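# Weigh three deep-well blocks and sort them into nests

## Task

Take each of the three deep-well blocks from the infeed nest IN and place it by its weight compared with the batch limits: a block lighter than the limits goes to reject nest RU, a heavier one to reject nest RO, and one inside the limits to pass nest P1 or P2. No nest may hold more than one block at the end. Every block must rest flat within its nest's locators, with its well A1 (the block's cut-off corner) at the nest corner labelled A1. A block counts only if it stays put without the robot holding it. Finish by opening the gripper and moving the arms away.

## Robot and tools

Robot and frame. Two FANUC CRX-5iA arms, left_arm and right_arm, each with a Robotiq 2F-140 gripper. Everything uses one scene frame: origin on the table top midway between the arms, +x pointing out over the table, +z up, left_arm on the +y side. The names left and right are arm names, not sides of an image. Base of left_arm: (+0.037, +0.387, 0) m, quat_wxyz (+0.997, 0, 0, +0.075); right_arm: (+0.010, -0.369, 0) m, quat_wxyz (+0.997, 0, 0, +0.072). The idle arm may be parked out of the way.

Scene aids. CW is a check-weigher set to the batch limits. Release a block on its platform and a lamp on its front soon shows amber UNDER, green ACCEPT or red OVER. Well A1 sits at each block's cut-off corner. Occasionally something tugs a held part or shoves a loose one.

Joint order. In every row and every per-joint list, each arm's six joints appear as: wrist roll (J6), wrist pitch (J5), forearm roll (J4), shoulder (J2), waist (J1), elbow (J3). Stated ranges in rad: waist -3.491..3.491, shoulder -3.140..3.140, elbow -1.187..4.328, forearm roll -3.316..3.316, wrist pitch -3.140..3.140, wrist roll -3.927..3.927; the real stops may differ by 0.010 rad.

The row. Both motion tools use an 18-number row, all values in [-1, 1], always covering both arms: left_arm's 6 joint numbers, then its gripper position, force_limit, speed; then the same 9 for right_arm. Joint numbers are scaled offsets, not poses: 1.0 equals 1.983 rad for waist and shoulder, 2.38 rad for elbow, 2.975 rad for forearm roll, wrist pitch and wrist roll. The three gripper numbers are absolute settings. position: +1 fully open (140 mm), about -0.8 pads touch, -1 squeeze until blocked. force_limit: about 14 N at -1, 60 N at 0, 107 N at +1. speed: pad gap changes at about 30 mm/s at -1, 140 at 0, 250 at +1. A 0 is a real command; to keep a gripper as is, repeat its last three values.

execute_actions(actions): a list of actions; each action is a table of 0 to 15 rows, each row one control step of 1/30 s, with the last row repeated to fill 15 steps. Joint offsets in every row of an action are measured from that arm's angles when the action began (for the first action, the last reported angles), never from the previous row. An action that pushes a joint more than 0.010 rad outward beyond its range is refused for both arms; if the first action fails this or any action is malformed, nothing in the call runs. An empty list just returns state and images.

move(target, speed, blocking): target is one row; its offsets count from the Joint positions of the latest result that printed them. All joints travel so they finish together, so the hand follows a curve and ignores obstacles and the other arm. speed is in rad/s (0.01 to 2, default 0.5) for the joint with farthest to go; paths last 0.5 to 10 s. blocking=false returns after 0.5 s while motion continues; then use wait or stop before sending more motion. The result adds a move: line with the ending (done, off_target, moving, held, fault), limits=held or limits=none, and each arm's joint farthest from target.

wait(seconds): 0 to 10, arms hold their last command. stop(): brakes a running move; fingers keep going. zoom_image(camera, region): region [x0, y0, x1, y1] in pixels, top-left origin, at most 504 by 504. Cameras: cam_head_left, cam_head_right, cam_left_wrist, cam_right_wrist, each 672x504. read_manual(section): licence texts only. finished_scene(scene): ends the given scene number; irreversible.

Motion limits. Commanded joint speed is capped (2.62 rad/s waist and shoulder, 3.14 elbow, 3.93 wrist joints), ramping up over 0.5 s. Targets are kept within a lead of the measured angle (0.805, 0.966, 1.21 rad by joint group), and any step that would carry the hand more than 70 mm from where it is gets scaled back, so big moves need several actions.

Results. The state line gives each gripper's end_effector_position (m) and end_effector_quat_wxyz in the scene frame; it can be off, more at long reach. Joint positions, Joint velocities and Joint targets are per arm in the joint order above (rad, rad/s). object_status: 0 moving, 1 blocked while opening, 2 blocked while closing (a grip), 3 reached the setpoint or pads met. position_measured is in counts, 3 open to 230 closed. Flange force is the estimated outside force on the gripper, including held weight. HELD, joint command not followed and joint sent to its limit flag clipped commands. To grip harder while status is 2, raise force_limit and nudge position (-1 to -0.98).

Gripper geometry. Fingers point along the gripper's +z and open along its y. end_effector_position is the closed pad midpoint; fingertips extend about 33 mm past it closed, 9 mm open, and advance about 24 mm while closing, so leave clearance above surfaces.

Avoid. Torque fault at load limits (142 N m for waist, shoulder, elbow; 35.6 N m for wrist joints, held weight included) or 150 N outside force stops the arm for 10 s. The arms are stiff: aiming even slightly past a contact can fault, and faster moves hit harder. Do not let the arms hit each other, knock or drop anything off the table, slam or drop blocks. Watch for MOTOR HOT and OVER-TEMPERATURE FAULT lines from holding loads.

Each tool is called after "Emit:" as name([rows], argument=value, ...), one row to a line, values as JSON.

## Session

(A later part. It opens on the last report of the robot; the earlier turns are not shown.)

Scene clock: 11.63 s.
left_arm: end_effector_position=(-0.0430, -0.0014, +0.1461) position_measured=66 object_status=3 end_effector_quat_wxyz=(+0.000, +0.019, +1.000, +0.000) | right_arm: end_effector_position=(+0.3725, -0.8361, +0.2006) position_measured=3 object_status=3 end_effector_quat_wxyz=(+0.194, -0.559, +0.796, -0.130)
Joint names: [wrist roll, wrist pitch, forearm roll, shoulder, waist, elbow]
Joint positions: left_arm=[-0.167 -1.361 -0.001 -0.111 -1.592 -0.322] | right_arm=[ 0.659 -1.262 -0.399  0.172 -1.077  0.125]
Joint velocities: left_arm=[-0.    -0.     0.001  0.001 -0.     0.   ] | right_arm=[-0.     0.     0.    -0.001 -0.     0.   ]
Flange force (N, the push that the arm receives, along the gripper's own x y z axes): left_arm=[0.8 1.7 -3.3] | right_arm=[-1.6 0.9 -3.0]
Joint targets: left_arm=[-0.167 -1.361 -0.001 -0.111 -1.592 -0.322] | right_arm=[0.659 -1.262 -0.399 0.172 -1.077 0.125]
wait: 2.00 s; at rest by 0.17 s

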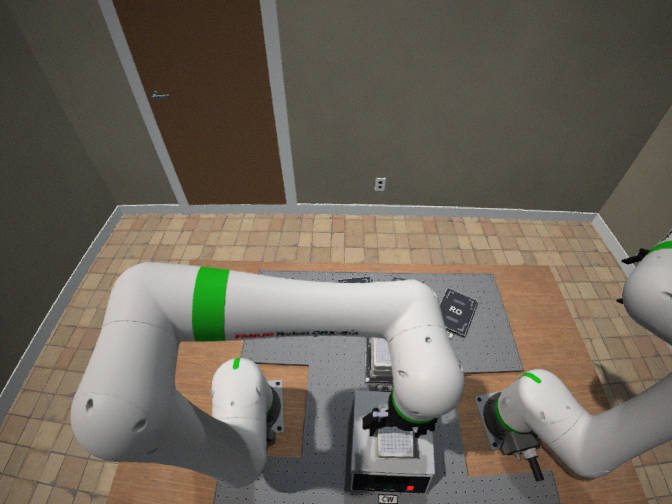

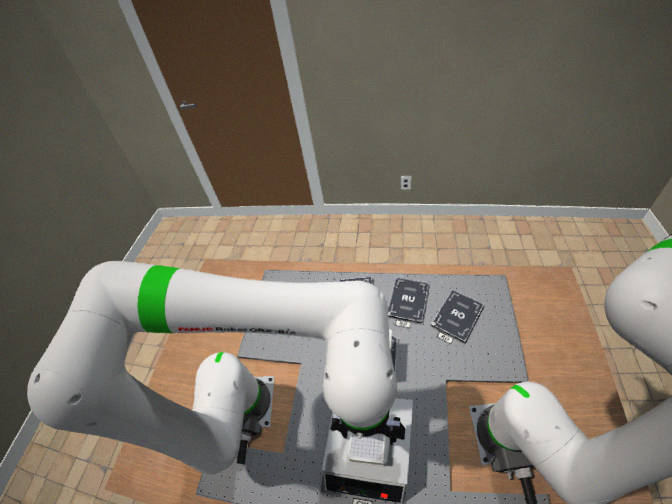

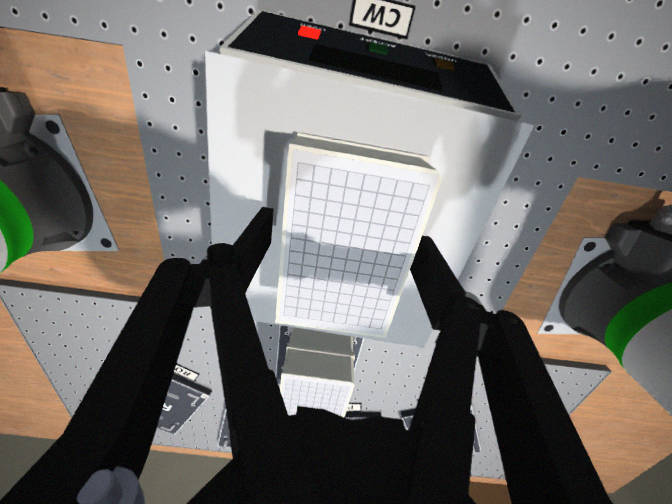

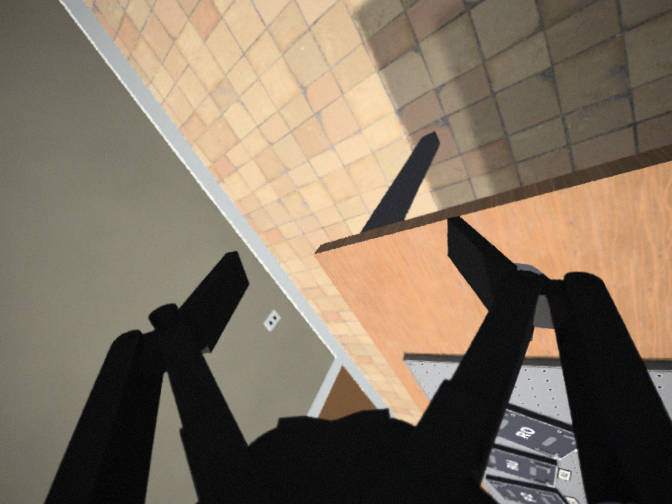

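Emit:
move(target=[0,0,0,0,0,0,-1,0.3,-0.5,0,0,0,0,0,0,1,0,0])

Emit:
move(target=[0,-0.032,0,0,0,0.04,-1,0.3,-0.5,0,0,0,0,0,0,1,0,0], speed=0.25)

Emit:
move(target=[-0.2,-0.0104,0,0.1856,0.2658,0.1677,-1,0.3,-0.5,0,0,0,0,0,0,1,0,0], speed=0.7)

Emit:
move(target=[-0.1425,-0.0155,0,0.2783,0,0.2516,-1,0.3,-0.5,0,0,0,0,0,0,1,0,0], speed=0.6)

Scene clock: 12.80 s.
left_arm: end_effector_position=(-0.0430, -0.0014, +0.1461) position_measured=108 object_status=2 end_effector_quat_wxyz=(+0.000, +0.019, +1.000, +0.000) | right_arm: end_effector_position=(+0.3725, -0.8361, +0.2006) position_measured=3 object_status=3 end_effector_quat_wxyz=(+0.194, -0.559, +0.796, -0.130)
Joint names: [wrist roll, wrist pitch, forearm roll, shoulder, waist, elbow]
Joint positions: left_arm=[-0.167 -1.361 -0.001 -0.111 -1.592 -0.322] | right_arm=[ 0.659 -1.262 -0.399  0.172 -1.077  0.125]
Joint velocities: left_arm=[-0.    -0.001  0.     0.    -0.     0.   ] | right_arm=[-0.     0.001 -0.001 -0.     0.    -0.001]
Flange force (N, the push that the arm receives, along the gripper's own x y z axes): left_arm=[-0.3 3.0 -13.7] | right_arm=[-0.5 -2.2 -4.2]
Joint targets: left_arm=[-0.167 -1.361 -0.001 -0.111 -1.592 -0.322] | right_arm=[0.659 -1.262 -0.399 0.172 -1.077 0.125]
move: done; limits=none; left_arm: farthest joint: the waist, 0.000 radians from its target (0.000 radians at the start); right_arm: farthest joint: the waist, 0.000 radians from its target (0.000 radians at the start)

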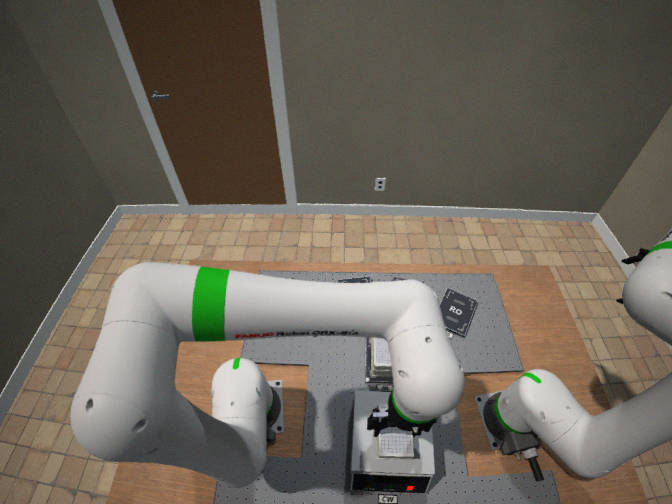

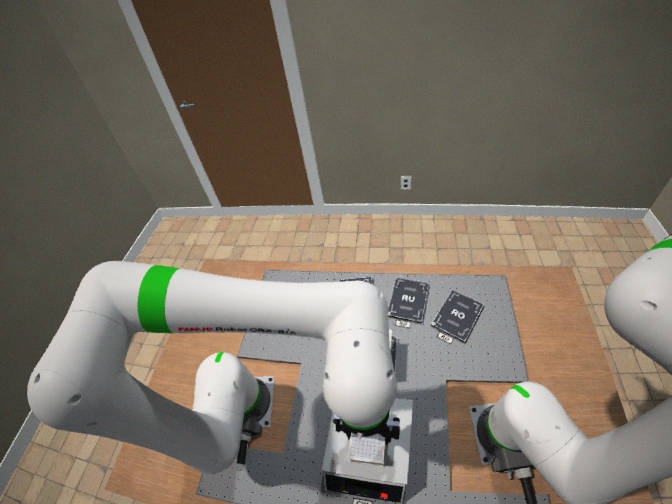

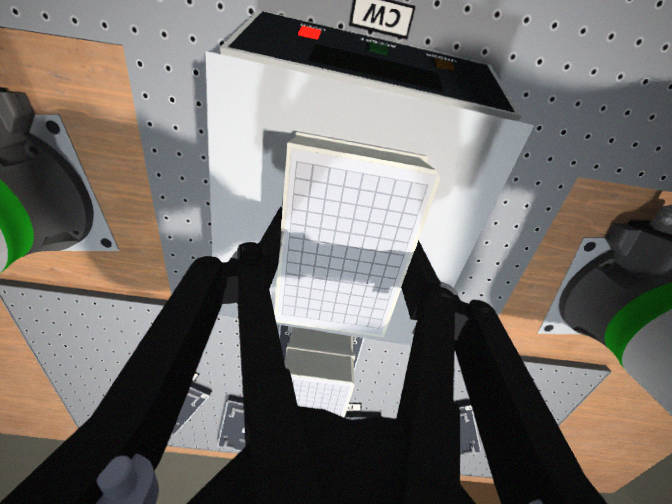

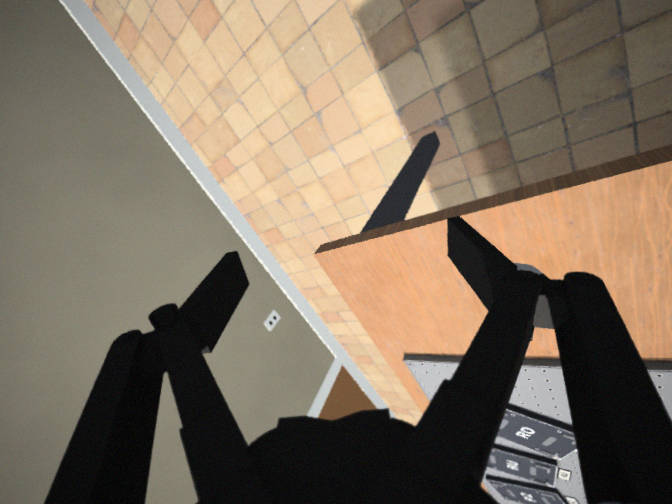

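Scene clock: 13.70 s.
left_arm: end_effector_position=(-0.0422, -0.0080, +0.1864) position_measured=108 object_status=2 end_effector_quat_wxyz=(+0.000, +0.019, +1.000, +0.000) | right_arm: end_effector_position=(+0.3725, -0.8361, +0.2006) position_measured=3 object_status=3 end_effector_quat_wxyz=(+0.194, -0.559, +0.796, -0.130)
Joint names: [wrist roll, wrist pitch, forearm roll, shoulder, waist, elbow]
Joint positions: left_arm=[-0.167 -1.456 -0.001 -0.111 -1.592 -0.227] | right_arm=[ 0.659 -1.262 -0.399  0.172 -1.077  0.125]
Joint velocities: left_arm=[-0.    -0.002  0.001  0.    -0.     0.002] | right_arm=[ 0. -0. -0. -0.  0. -0.]
Flange force (N, the push that the arm receives, along the gripper's own x y z axes): left_arm=[0.7 -1.0 -1.9] | right_arm=[-3.0 -0.2 -2.8]
Joint targets: left_arm=[-0.167 -1.456 -0.001 -0.111 -1.592 -0.226] | right_arm=[0.659 -1.262 -0.399 0.172 -1.077 0.125]
move: done; limits=none; left_arm: farthest joint: the waist, 0.000 radians from its target (0.000 radians at the start); right_arm: farthest joint: the waist, 0.000 radians from its target (0.000 radians at the start)

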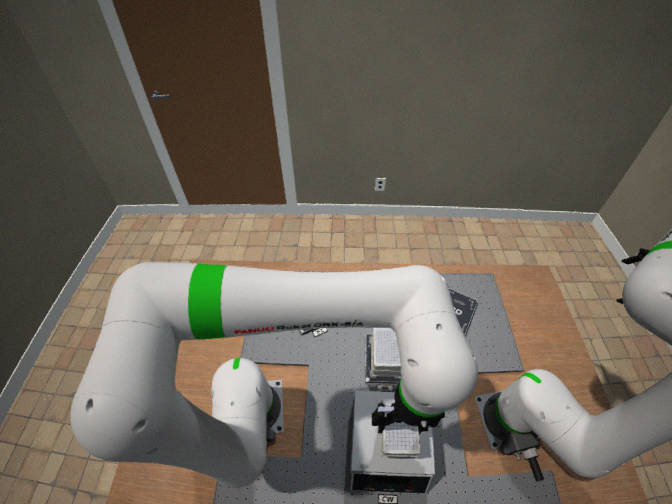

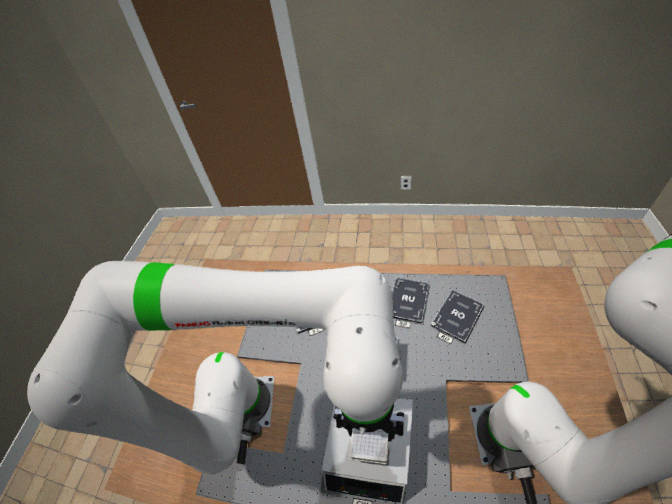

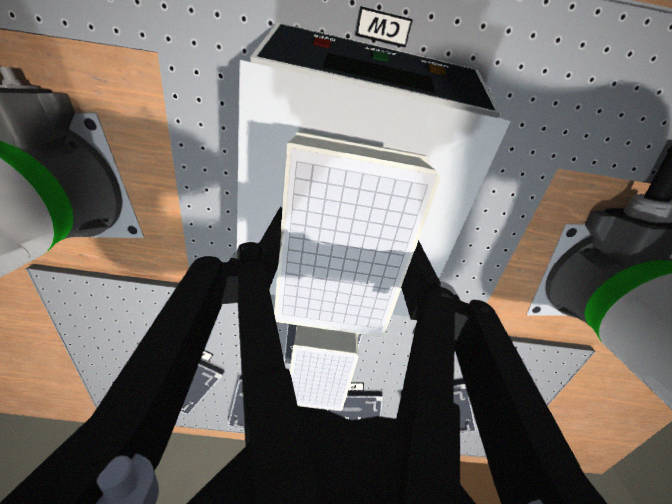

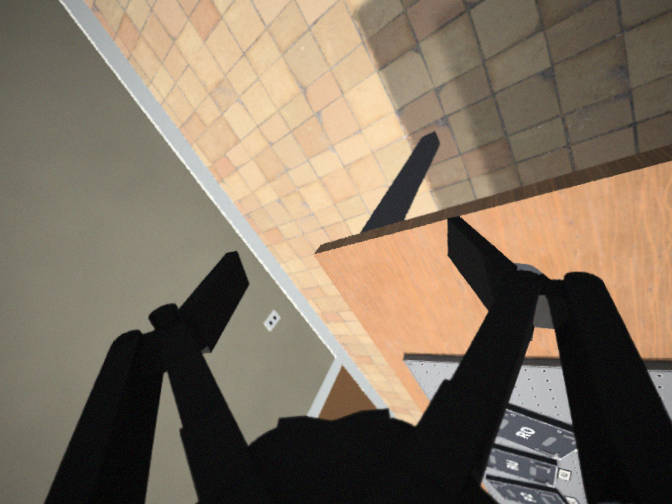

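Scene clock: 15.20 s.
left_arm: end_effector_position=(+0.2594, -0.1141, +0.1888) position_measured=108 object_status=2 end_effector_quat_wxyz=(+0.000, +0.053, +0.999, +0.000) | right_arm: end_effector_position=(+0.3725, -0.8361, +0.2006) position_measured=3 object_status=3 end_effector_quat_wxyz=(+0.194, -0.559, +0.796, -0.130)
Joint names: [wrist roll, wrist pitch, forearm roll, shoulder, waist, elbow]
Joint positions: left_arm=[-0.762 -1.487 -0.001  0.257 -1.065  0.173] | right_arm=[ 0.659 -1.262 -0.399  0.172 -1.077  0.125]
Joint velocities: left_arm=[-0.001  0.    -0.001  0.001  0.001  0.001] | right_arm=[-0.    -0.    -0.001  0.    -0.    -0.001]
Flange force (N, the push that the arm receives, along the gripper's own x y z axes): left_arm=[1.0 -1.9 -1.8] | right_arm=[-3.6 0.5 -1.7]
Joint targets: left_arm=[-0.762 -1.487 -0.001 0.257 -1.065 0.173] | right_arm=[0.659 -1.262 -0.399 0.172 -1.077 0.125]
move: done; limits=none; left_arm: farthest joint: the waist, 0.000 radians from its target (0.527 radians at the start); right_arm: farthest joint: the waist, 0.000 radians from its target (0.000 radians at the start)

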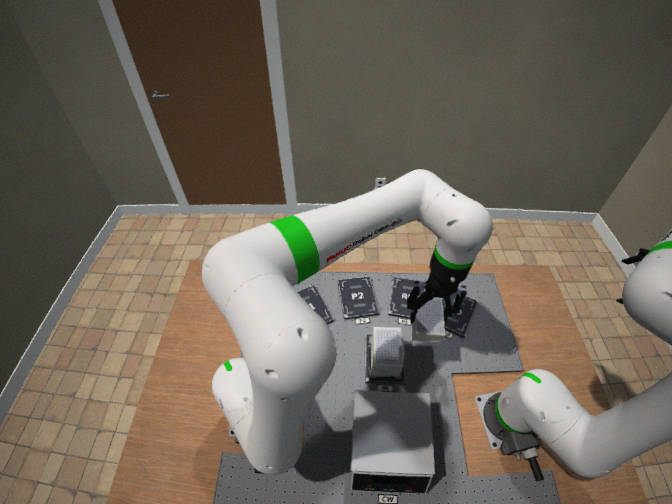

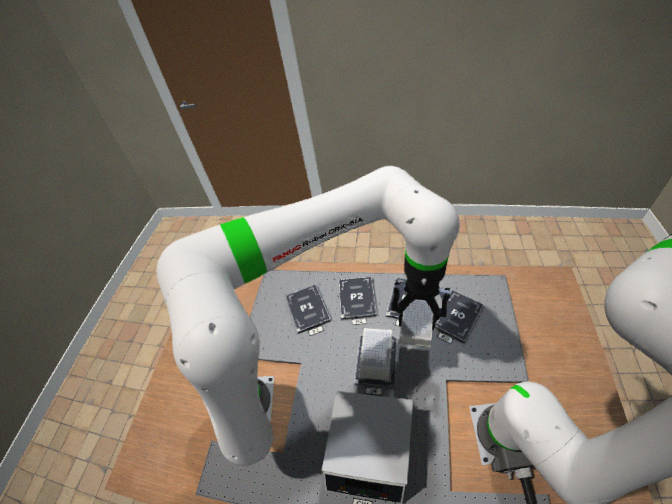

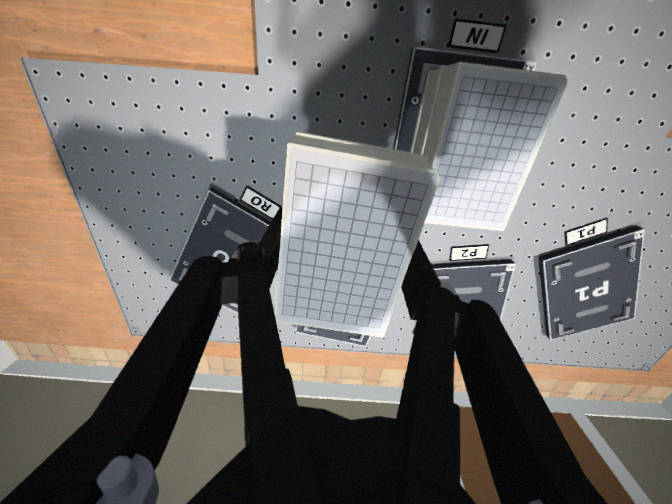

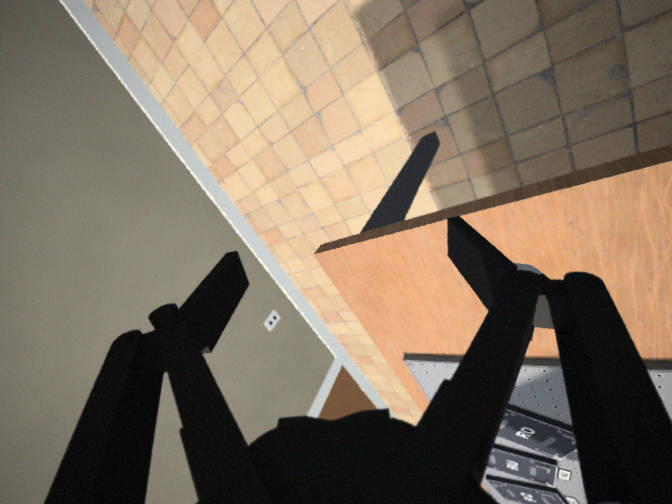

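Scene clock: 16.80 s.
left_arm: end_effector_position=(+0.3777, -0.2678, +0.0955) position_measured=108 object_status=2 end_effector_quat_wxyz=(+0.000, +0.262, +0.965, +0.000) | right_arm: end_effector_position=(+0.3725, -0.8361, +0.2006) position_measured=3 object_status=3 end_effector_quat_wxyz=(+0.194, -0.559, +0.796, -0.130)
Joint names: [wrist roll, wrist pitch, forearm roll, shoulder, waist, elbow]
Joint positions: left_arm=[-1.186 -1.533 -0.001  0.809 -1.065  0.771] | right_arm=[ 0.659 -1.262 -0.399  0.172 -1.077  0.125]
Joint velocities: left_arm=[-0.001 -0.    -0.     0.001 -0.     0.001] | right_arm=[ 0.     0.001  0.    -0.    -0.     0.   ]
Flange force (N, the push that the arm receives, along the gripper's own x y z axes): left_arm=[2.8 1.1 -0.7] | right_arm=[-0.2 -1.8 -3.0]
Joint targets: left_arm=[-1.186 -1.533 -0.001 0.809 -1.065 0.771] | right_arm=[0.659 -1.262 -0.399 0.172 -1.077 0.125]
move: done; limits=none; left_arm: farthest joint: the elbow, 0.001 radians from its target (0.599 radians at the start); right_arm: farthest joint: the waist, 0.000 radians from its target (0.000 radians at the start)

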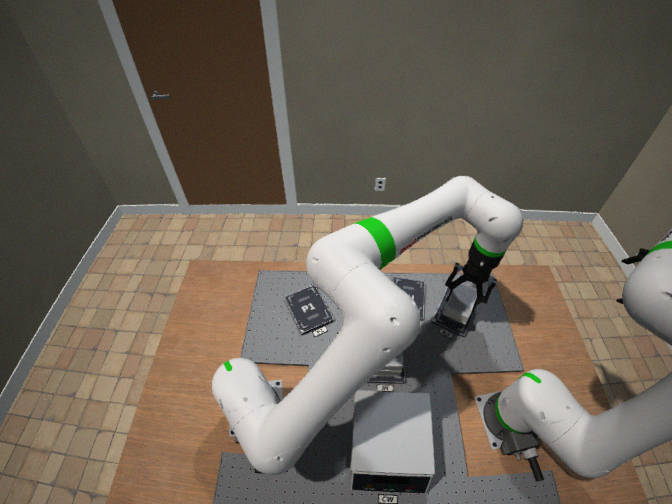

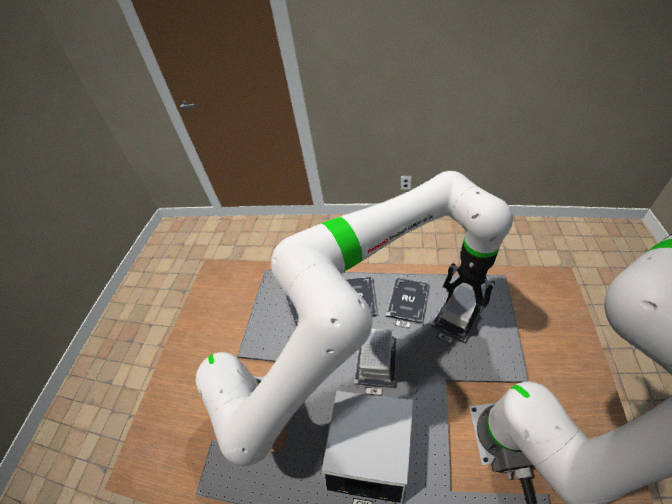

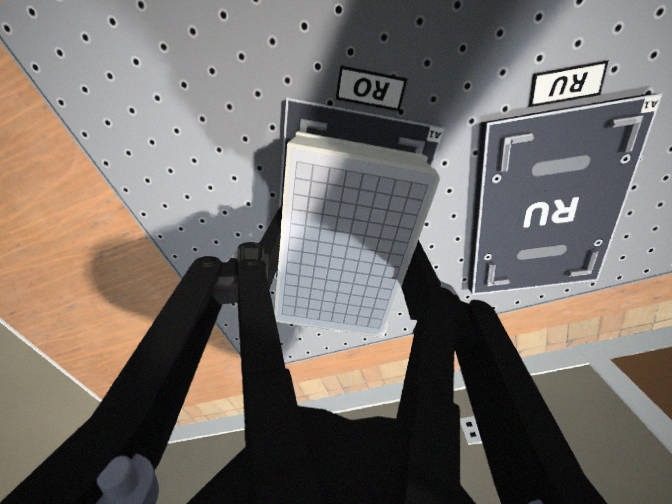

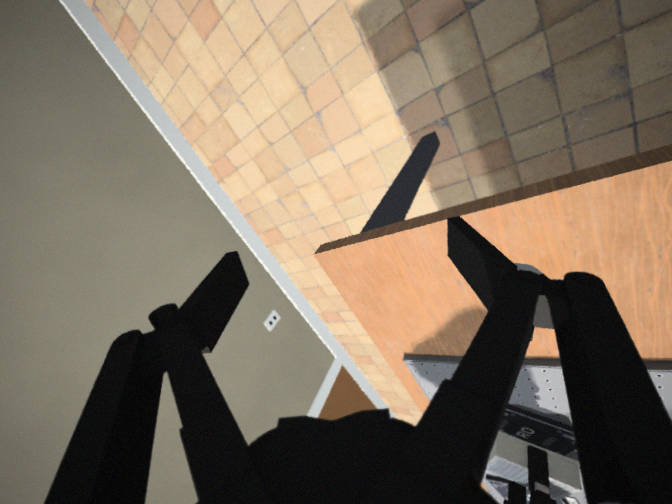

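Emit:
move(target=[0,0.0178,0,0.0054,0.0005,-0.0178,-1,0.3,-0.5,0,0,0,0,0,0,1,0,0], speed=0.1)

Emit:
zoom_image(camera="cam_left_wrist", region=[230,60,510,270])

Scene clock: 17.90 s.
left_arm: end_effector_position=(+0.3793, -0.2686, +0.0696) position_measured=108 object_status=2 end_effector_quat_wxyz=(+0.000, +0.261, +0.965, +0.000) | right_arm: end_effector_position=(+0.3725, -0.8361, +0.2006) position_measured=3 object_status=3 end_effector_quat_wxyz=(+0.194, -0.559, +0.796, -0.130)
Joint names: [wrist roll, wrist pitch, forearm roll, shoulder, waist, elbow]
Joint positions: left_arm=[-1.186 -1.48  -0.001  0.819 -1.064  0.729] | right_arm=[ 0.659 -1.262 -0.399  0.172 -1.077  0.125]
Joint velocities: left_arm=[ 0.    -0.     0.     0.001  0.    -0.001] | right_arm=[ 0.    -0.001  0.    -0.    -0.    -0.   ]
Flange force (N, the push that the arm receives, along the gripper's own x y z axes): left_arm=[2.5 0.7 -1.6] | right_arm=[-2.7 0.8 -2.7]
Joint targets: left_arm=[-1.186 -1.480 -0.001 0.819 -1.064 0.729] | right_arm=[0.659 -1.262 -0.399 0.172 -1.077 0.125]
move: done; limits=none; left_arm: farthest joint: the shoulder, 0.001 radians from its target (0.011 radians at the start); right_arm: farthest joint: the waist, 0.000 radians from its target (0.000 radians at the start)

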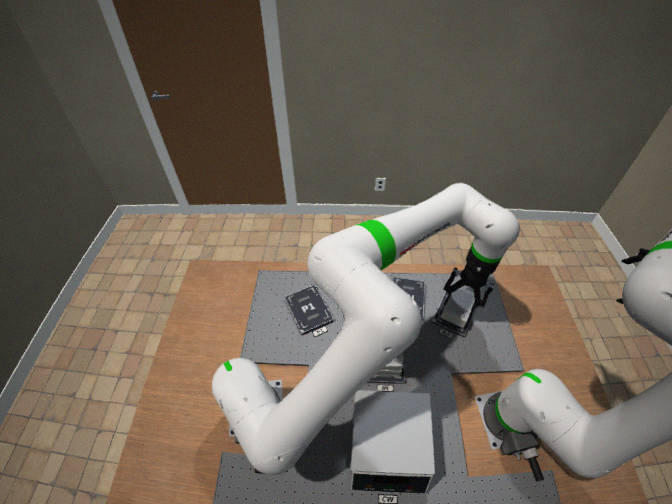

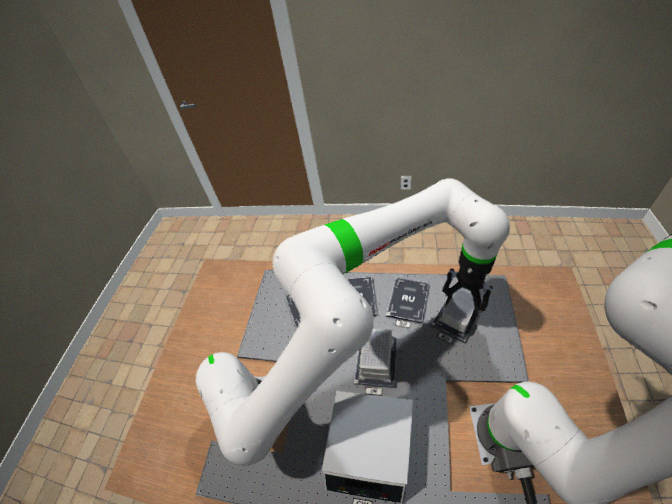

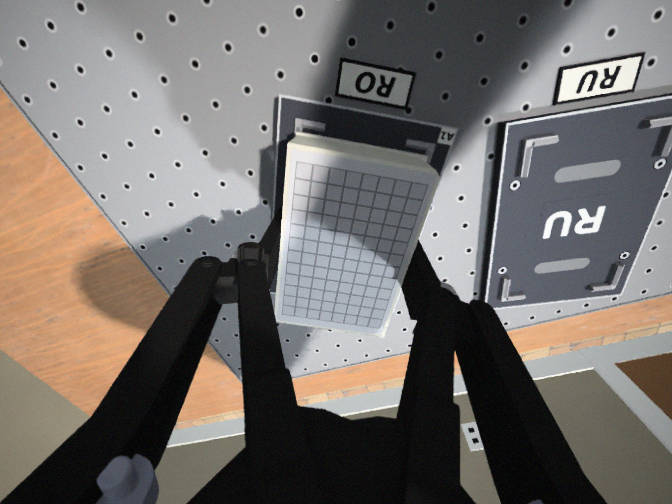

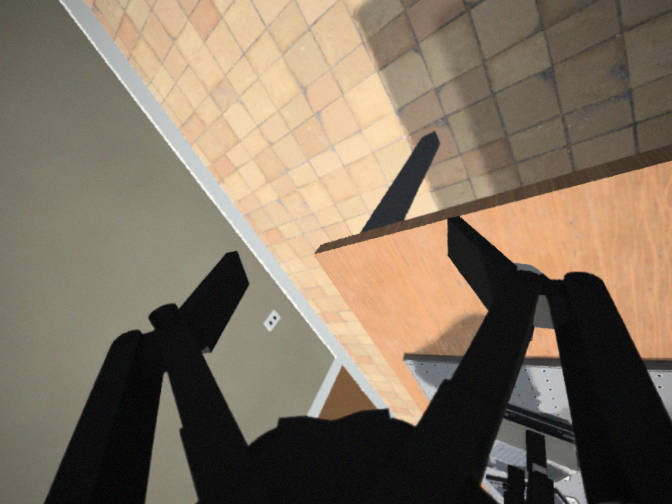

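Region (230, 60, 510, 270) of cam_left_wrist's 672x504 image, scaled by 1.800, with more detail than that image has; it fills the top 378 rows of this view, and the rest is white.

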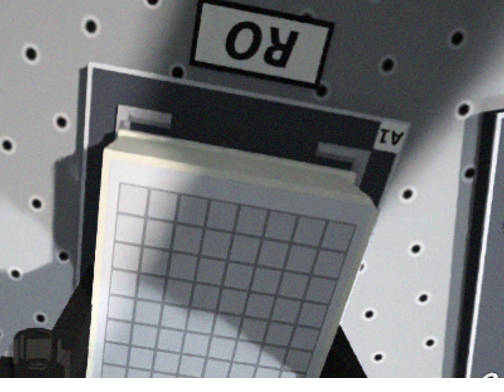

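Emit:
move(target=[-0.002,0.0067,0,-0.0019,0.001,-0.01,-1,0.3,-0.5,0,0,0,0,0,0,1,0,0], speed=0.025)

Emit:
move(target=[0,0,0,0,0,0,0.6,0.3,0,0,0,0,0,0,0,1,0,0])

Emit:
move(target=[0,-0.032,0,0,0,0.04,1,0.3,0,0,0,0,0,0,0,1,0,0], speed=0.3)

Scene clock: 19.37 s.
left_arm: end_effector_position=(+0.3794, -0.2664, +0.0622) position_measured=108 object_status=2 end_effector_quat_wxyz=(+0.000, +0.263, +0.965, +0.000) | right_arm: end_effector_position=(+0.3725, -0.8361, +0.2006) position_measured=3 object_status=3 end_effector_quat_wxyz=(+0.194, -0.559, +0.796, -0.130)
Joint names: [wrist roll, wrist pitch, forearm roll, shoulder, waist, elbow]
Joint positions: left_arm=[-1.192 -1.46  -0.001  0.815 -1.062  0.705] | right_arm=[ 0.659 -1.262 -0.399  0.172 -1.077  0.125]
Joint velocities: left_arm=[-0.     0.001  0.001  0.    -0.    -0.002] | right_arm=[ 0.    -0.001  0.001  0.    -0.001  0.001]
Flange force (N, the push that the arm receives, along the gripper's own x y z axes): left_arm=[-2.7 -2.1 -3.3] | right_arm=[-2.2 1.5 -2.0]
Joint targets: left_arm=[-1.192 -1.460 -0.001 0.815 -1.062 0.705] | right_arm=[0.659 -1.262 -0.399 0.172 -1.077 0.125]
move: done; limits=none; left_arm: farthest joint: the waist, 0.000 radians from its target (0.002 radians at the start); right_arm: farthest joint: the waist, 0.000 radians from its target (0.000 radians at the start)

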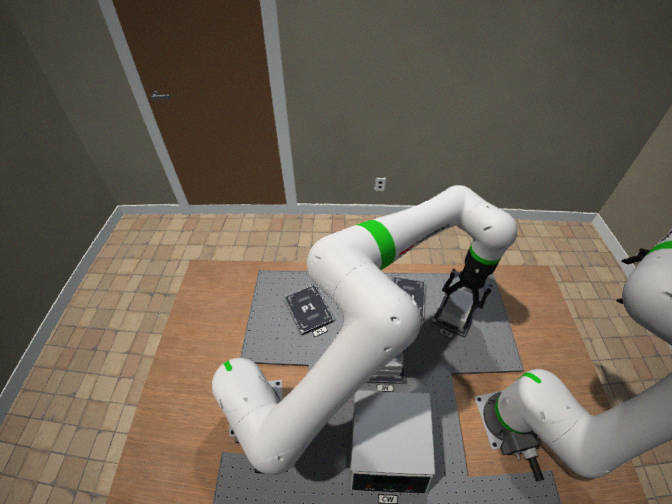

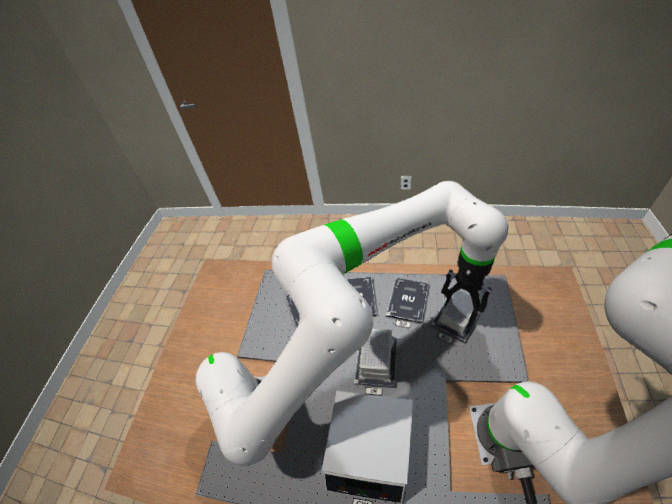

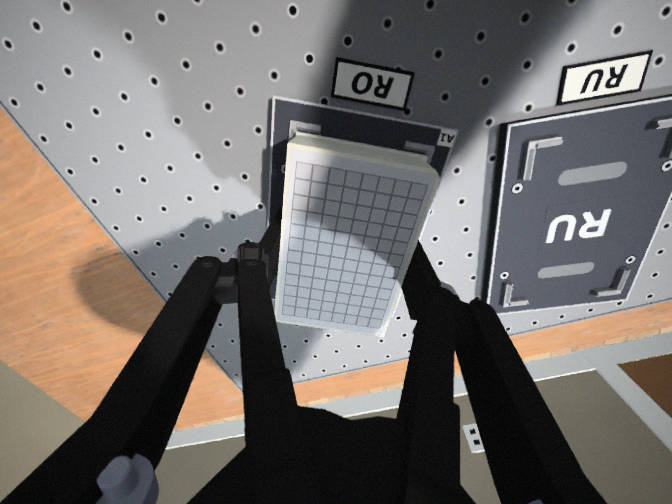

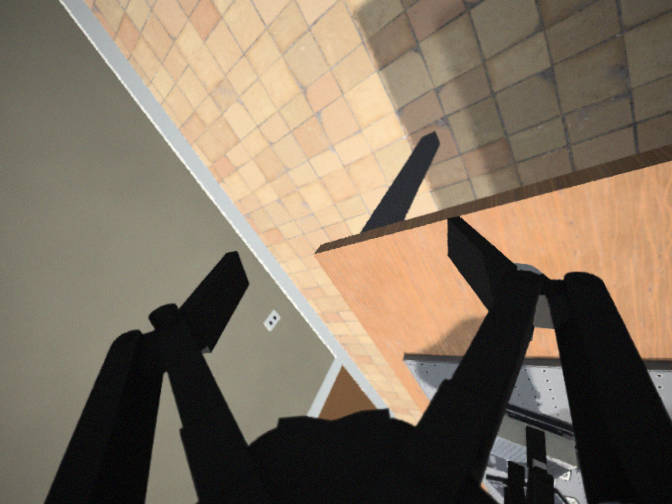

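Scene clock: 19.87 s.
left_arm: end_effector_position=(+0.3794, -0.2664, +0.0622) position_measured=53 object_status=3 end_effector_quat_wxyz=(+0.000, +0.263, +0.965, +0.000) | right_arm: end_effector_position=(+0.3725, -0.8361, +0.2006) position_measured=3 object_status=3 end_effector_quat_wxyz=(+0.194, -0.559, +0.796, -0.130)
Joint names: [wrist roll, wrist pitch, forearm roll, shoulder, waist, elbow]
Joint positions: left_arm=[-1.192 -1.46  -0.001  0.815 -1.062  0.705] | right_arm=[ 0.659 -1.262 -0.399  0.172 -1.077  0.125]
Joint velocities: left_arm=[ 0.    -0.    -0.    -0.001  0.001  0.   ] | right_arm=[-0.    -0.001 -0.     0.     0.    -0.002]
Flange force (N, the push that the arm receives, along the gripper's own x y z axes): left_arm=[2.4 1.3 -3.7] | right_arm=[0.6 -0.5 -2.7]
Joint targets: left_arm=[-1.192 -1.460 -0.001 0.815 -1.062 0.705] | right_arm=[0.659 -1.262 -0.399 0.172 -1.077 0.125]
move: done; limits=none; left_arm: farthest joint: the waist, 0.000 radians from its target (0.000 radians at the start); right_arm: farthest joint: the waist, 0.000 radians from its target (0.000 radians at the start)

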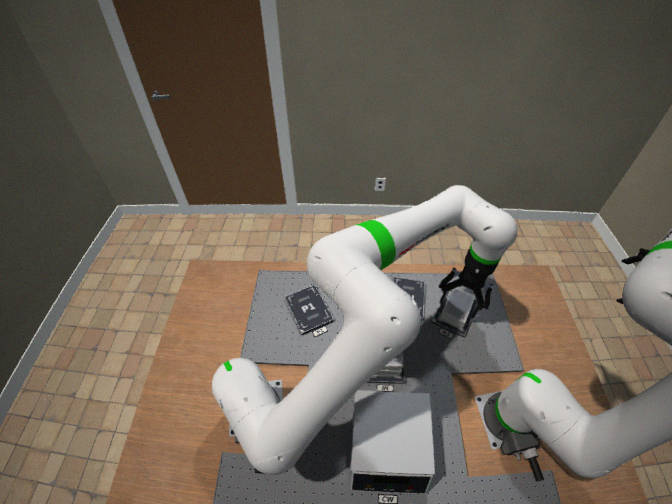

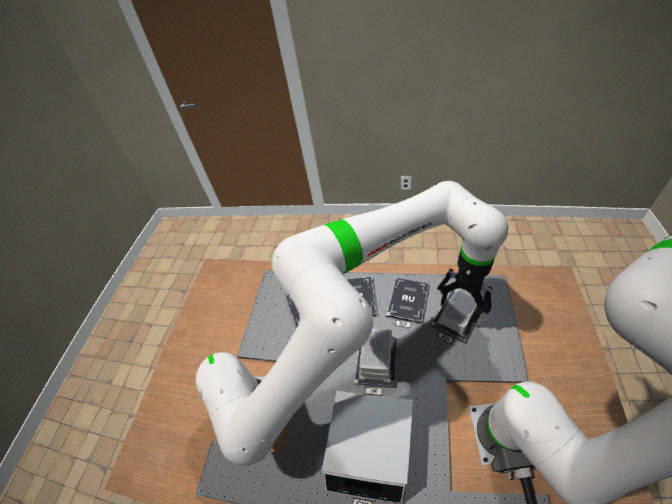

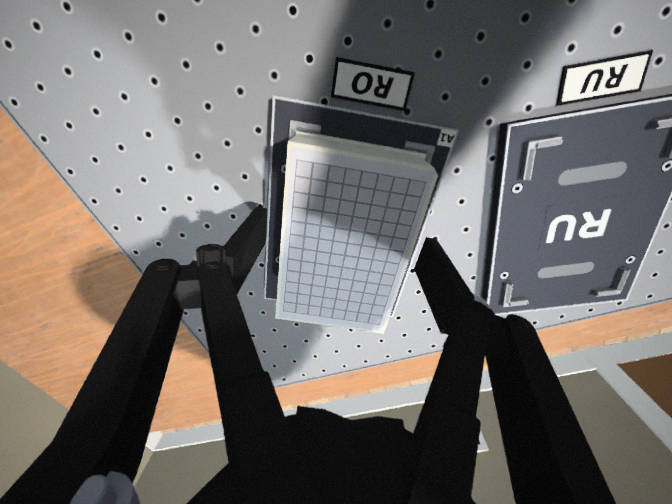

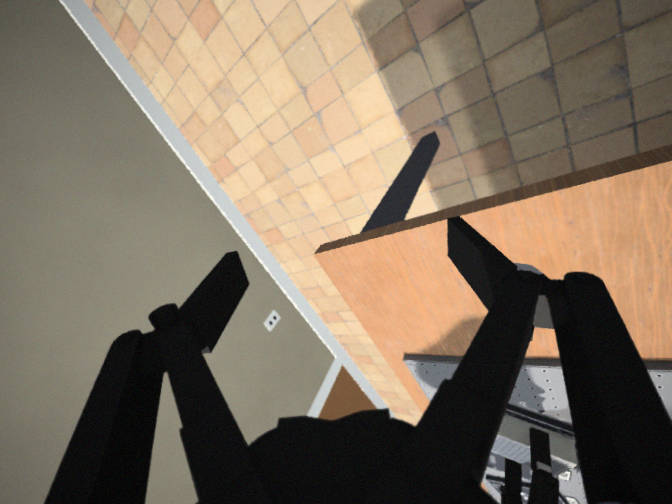

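Scene clock: 20.77 s.
left_arm: end_effector_position=(+0.3810, -0.2684, +0.1030) position_measured=3 object_status=3 end_effector_quat_wxyz=(+0.000, +0.263, +0.965, +0.000) | right_arm: end_effector_position=(+0.3725, -0.8361, +0.2006) position_measured=3 object_status=3 end_effector_quat_wxyz=(+0.194, -0.559, +0.796, -0.130)
Joint names: [wrist roll, wrist pitch, forearm roll, shoulder, waist, elbow]
Joint positions: left_arm=[-1.192 -1.555 -0.001  0.815 -1.062  0.8  ] | right_arm=[ 0.659 -1.262 -0.399  0.172 -1.077  0.125]
Joint velocities: left_arm=[ 0.    -0.001  0.    -0.     0.     0.002] | right_arm=[-0.    -0.001  0.     0.    -0.     0.   ]
Flange force (N, the push that the arm receives, along the gripper's own x y z axes): left_arm=[7.8 4.3 -1.4] | right_arm=[-3.1 0.6 -0.7]
Joint targets: left_arm=[-1.192 -1.555 -0.001 0.815 -1.062 0.800] | right_arm=[0.659 -1.262 -0.399 0.172 -1.077 0.125]
move: done; limits=none; left_arm: farthest joint: the waist, 0.000 radians from its target (0.000 radians at the start); right_arm: farthest joint: the waist, 0.000 radians from its target (0.000 radians at the start)

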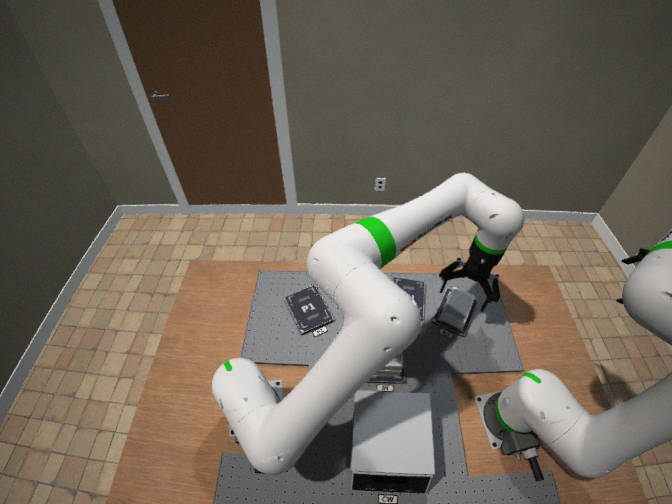

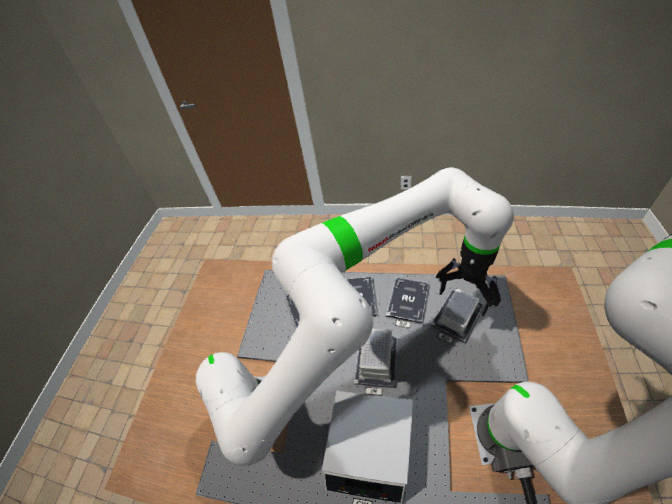

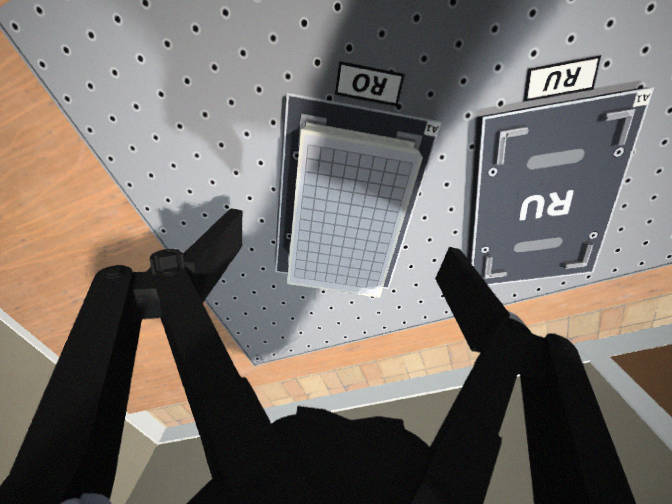

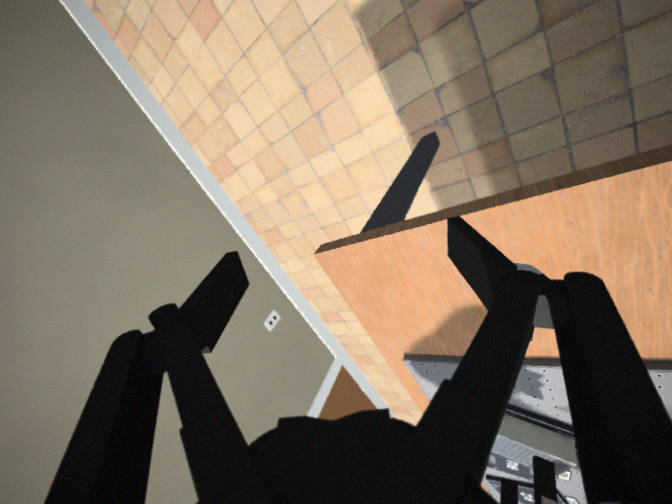

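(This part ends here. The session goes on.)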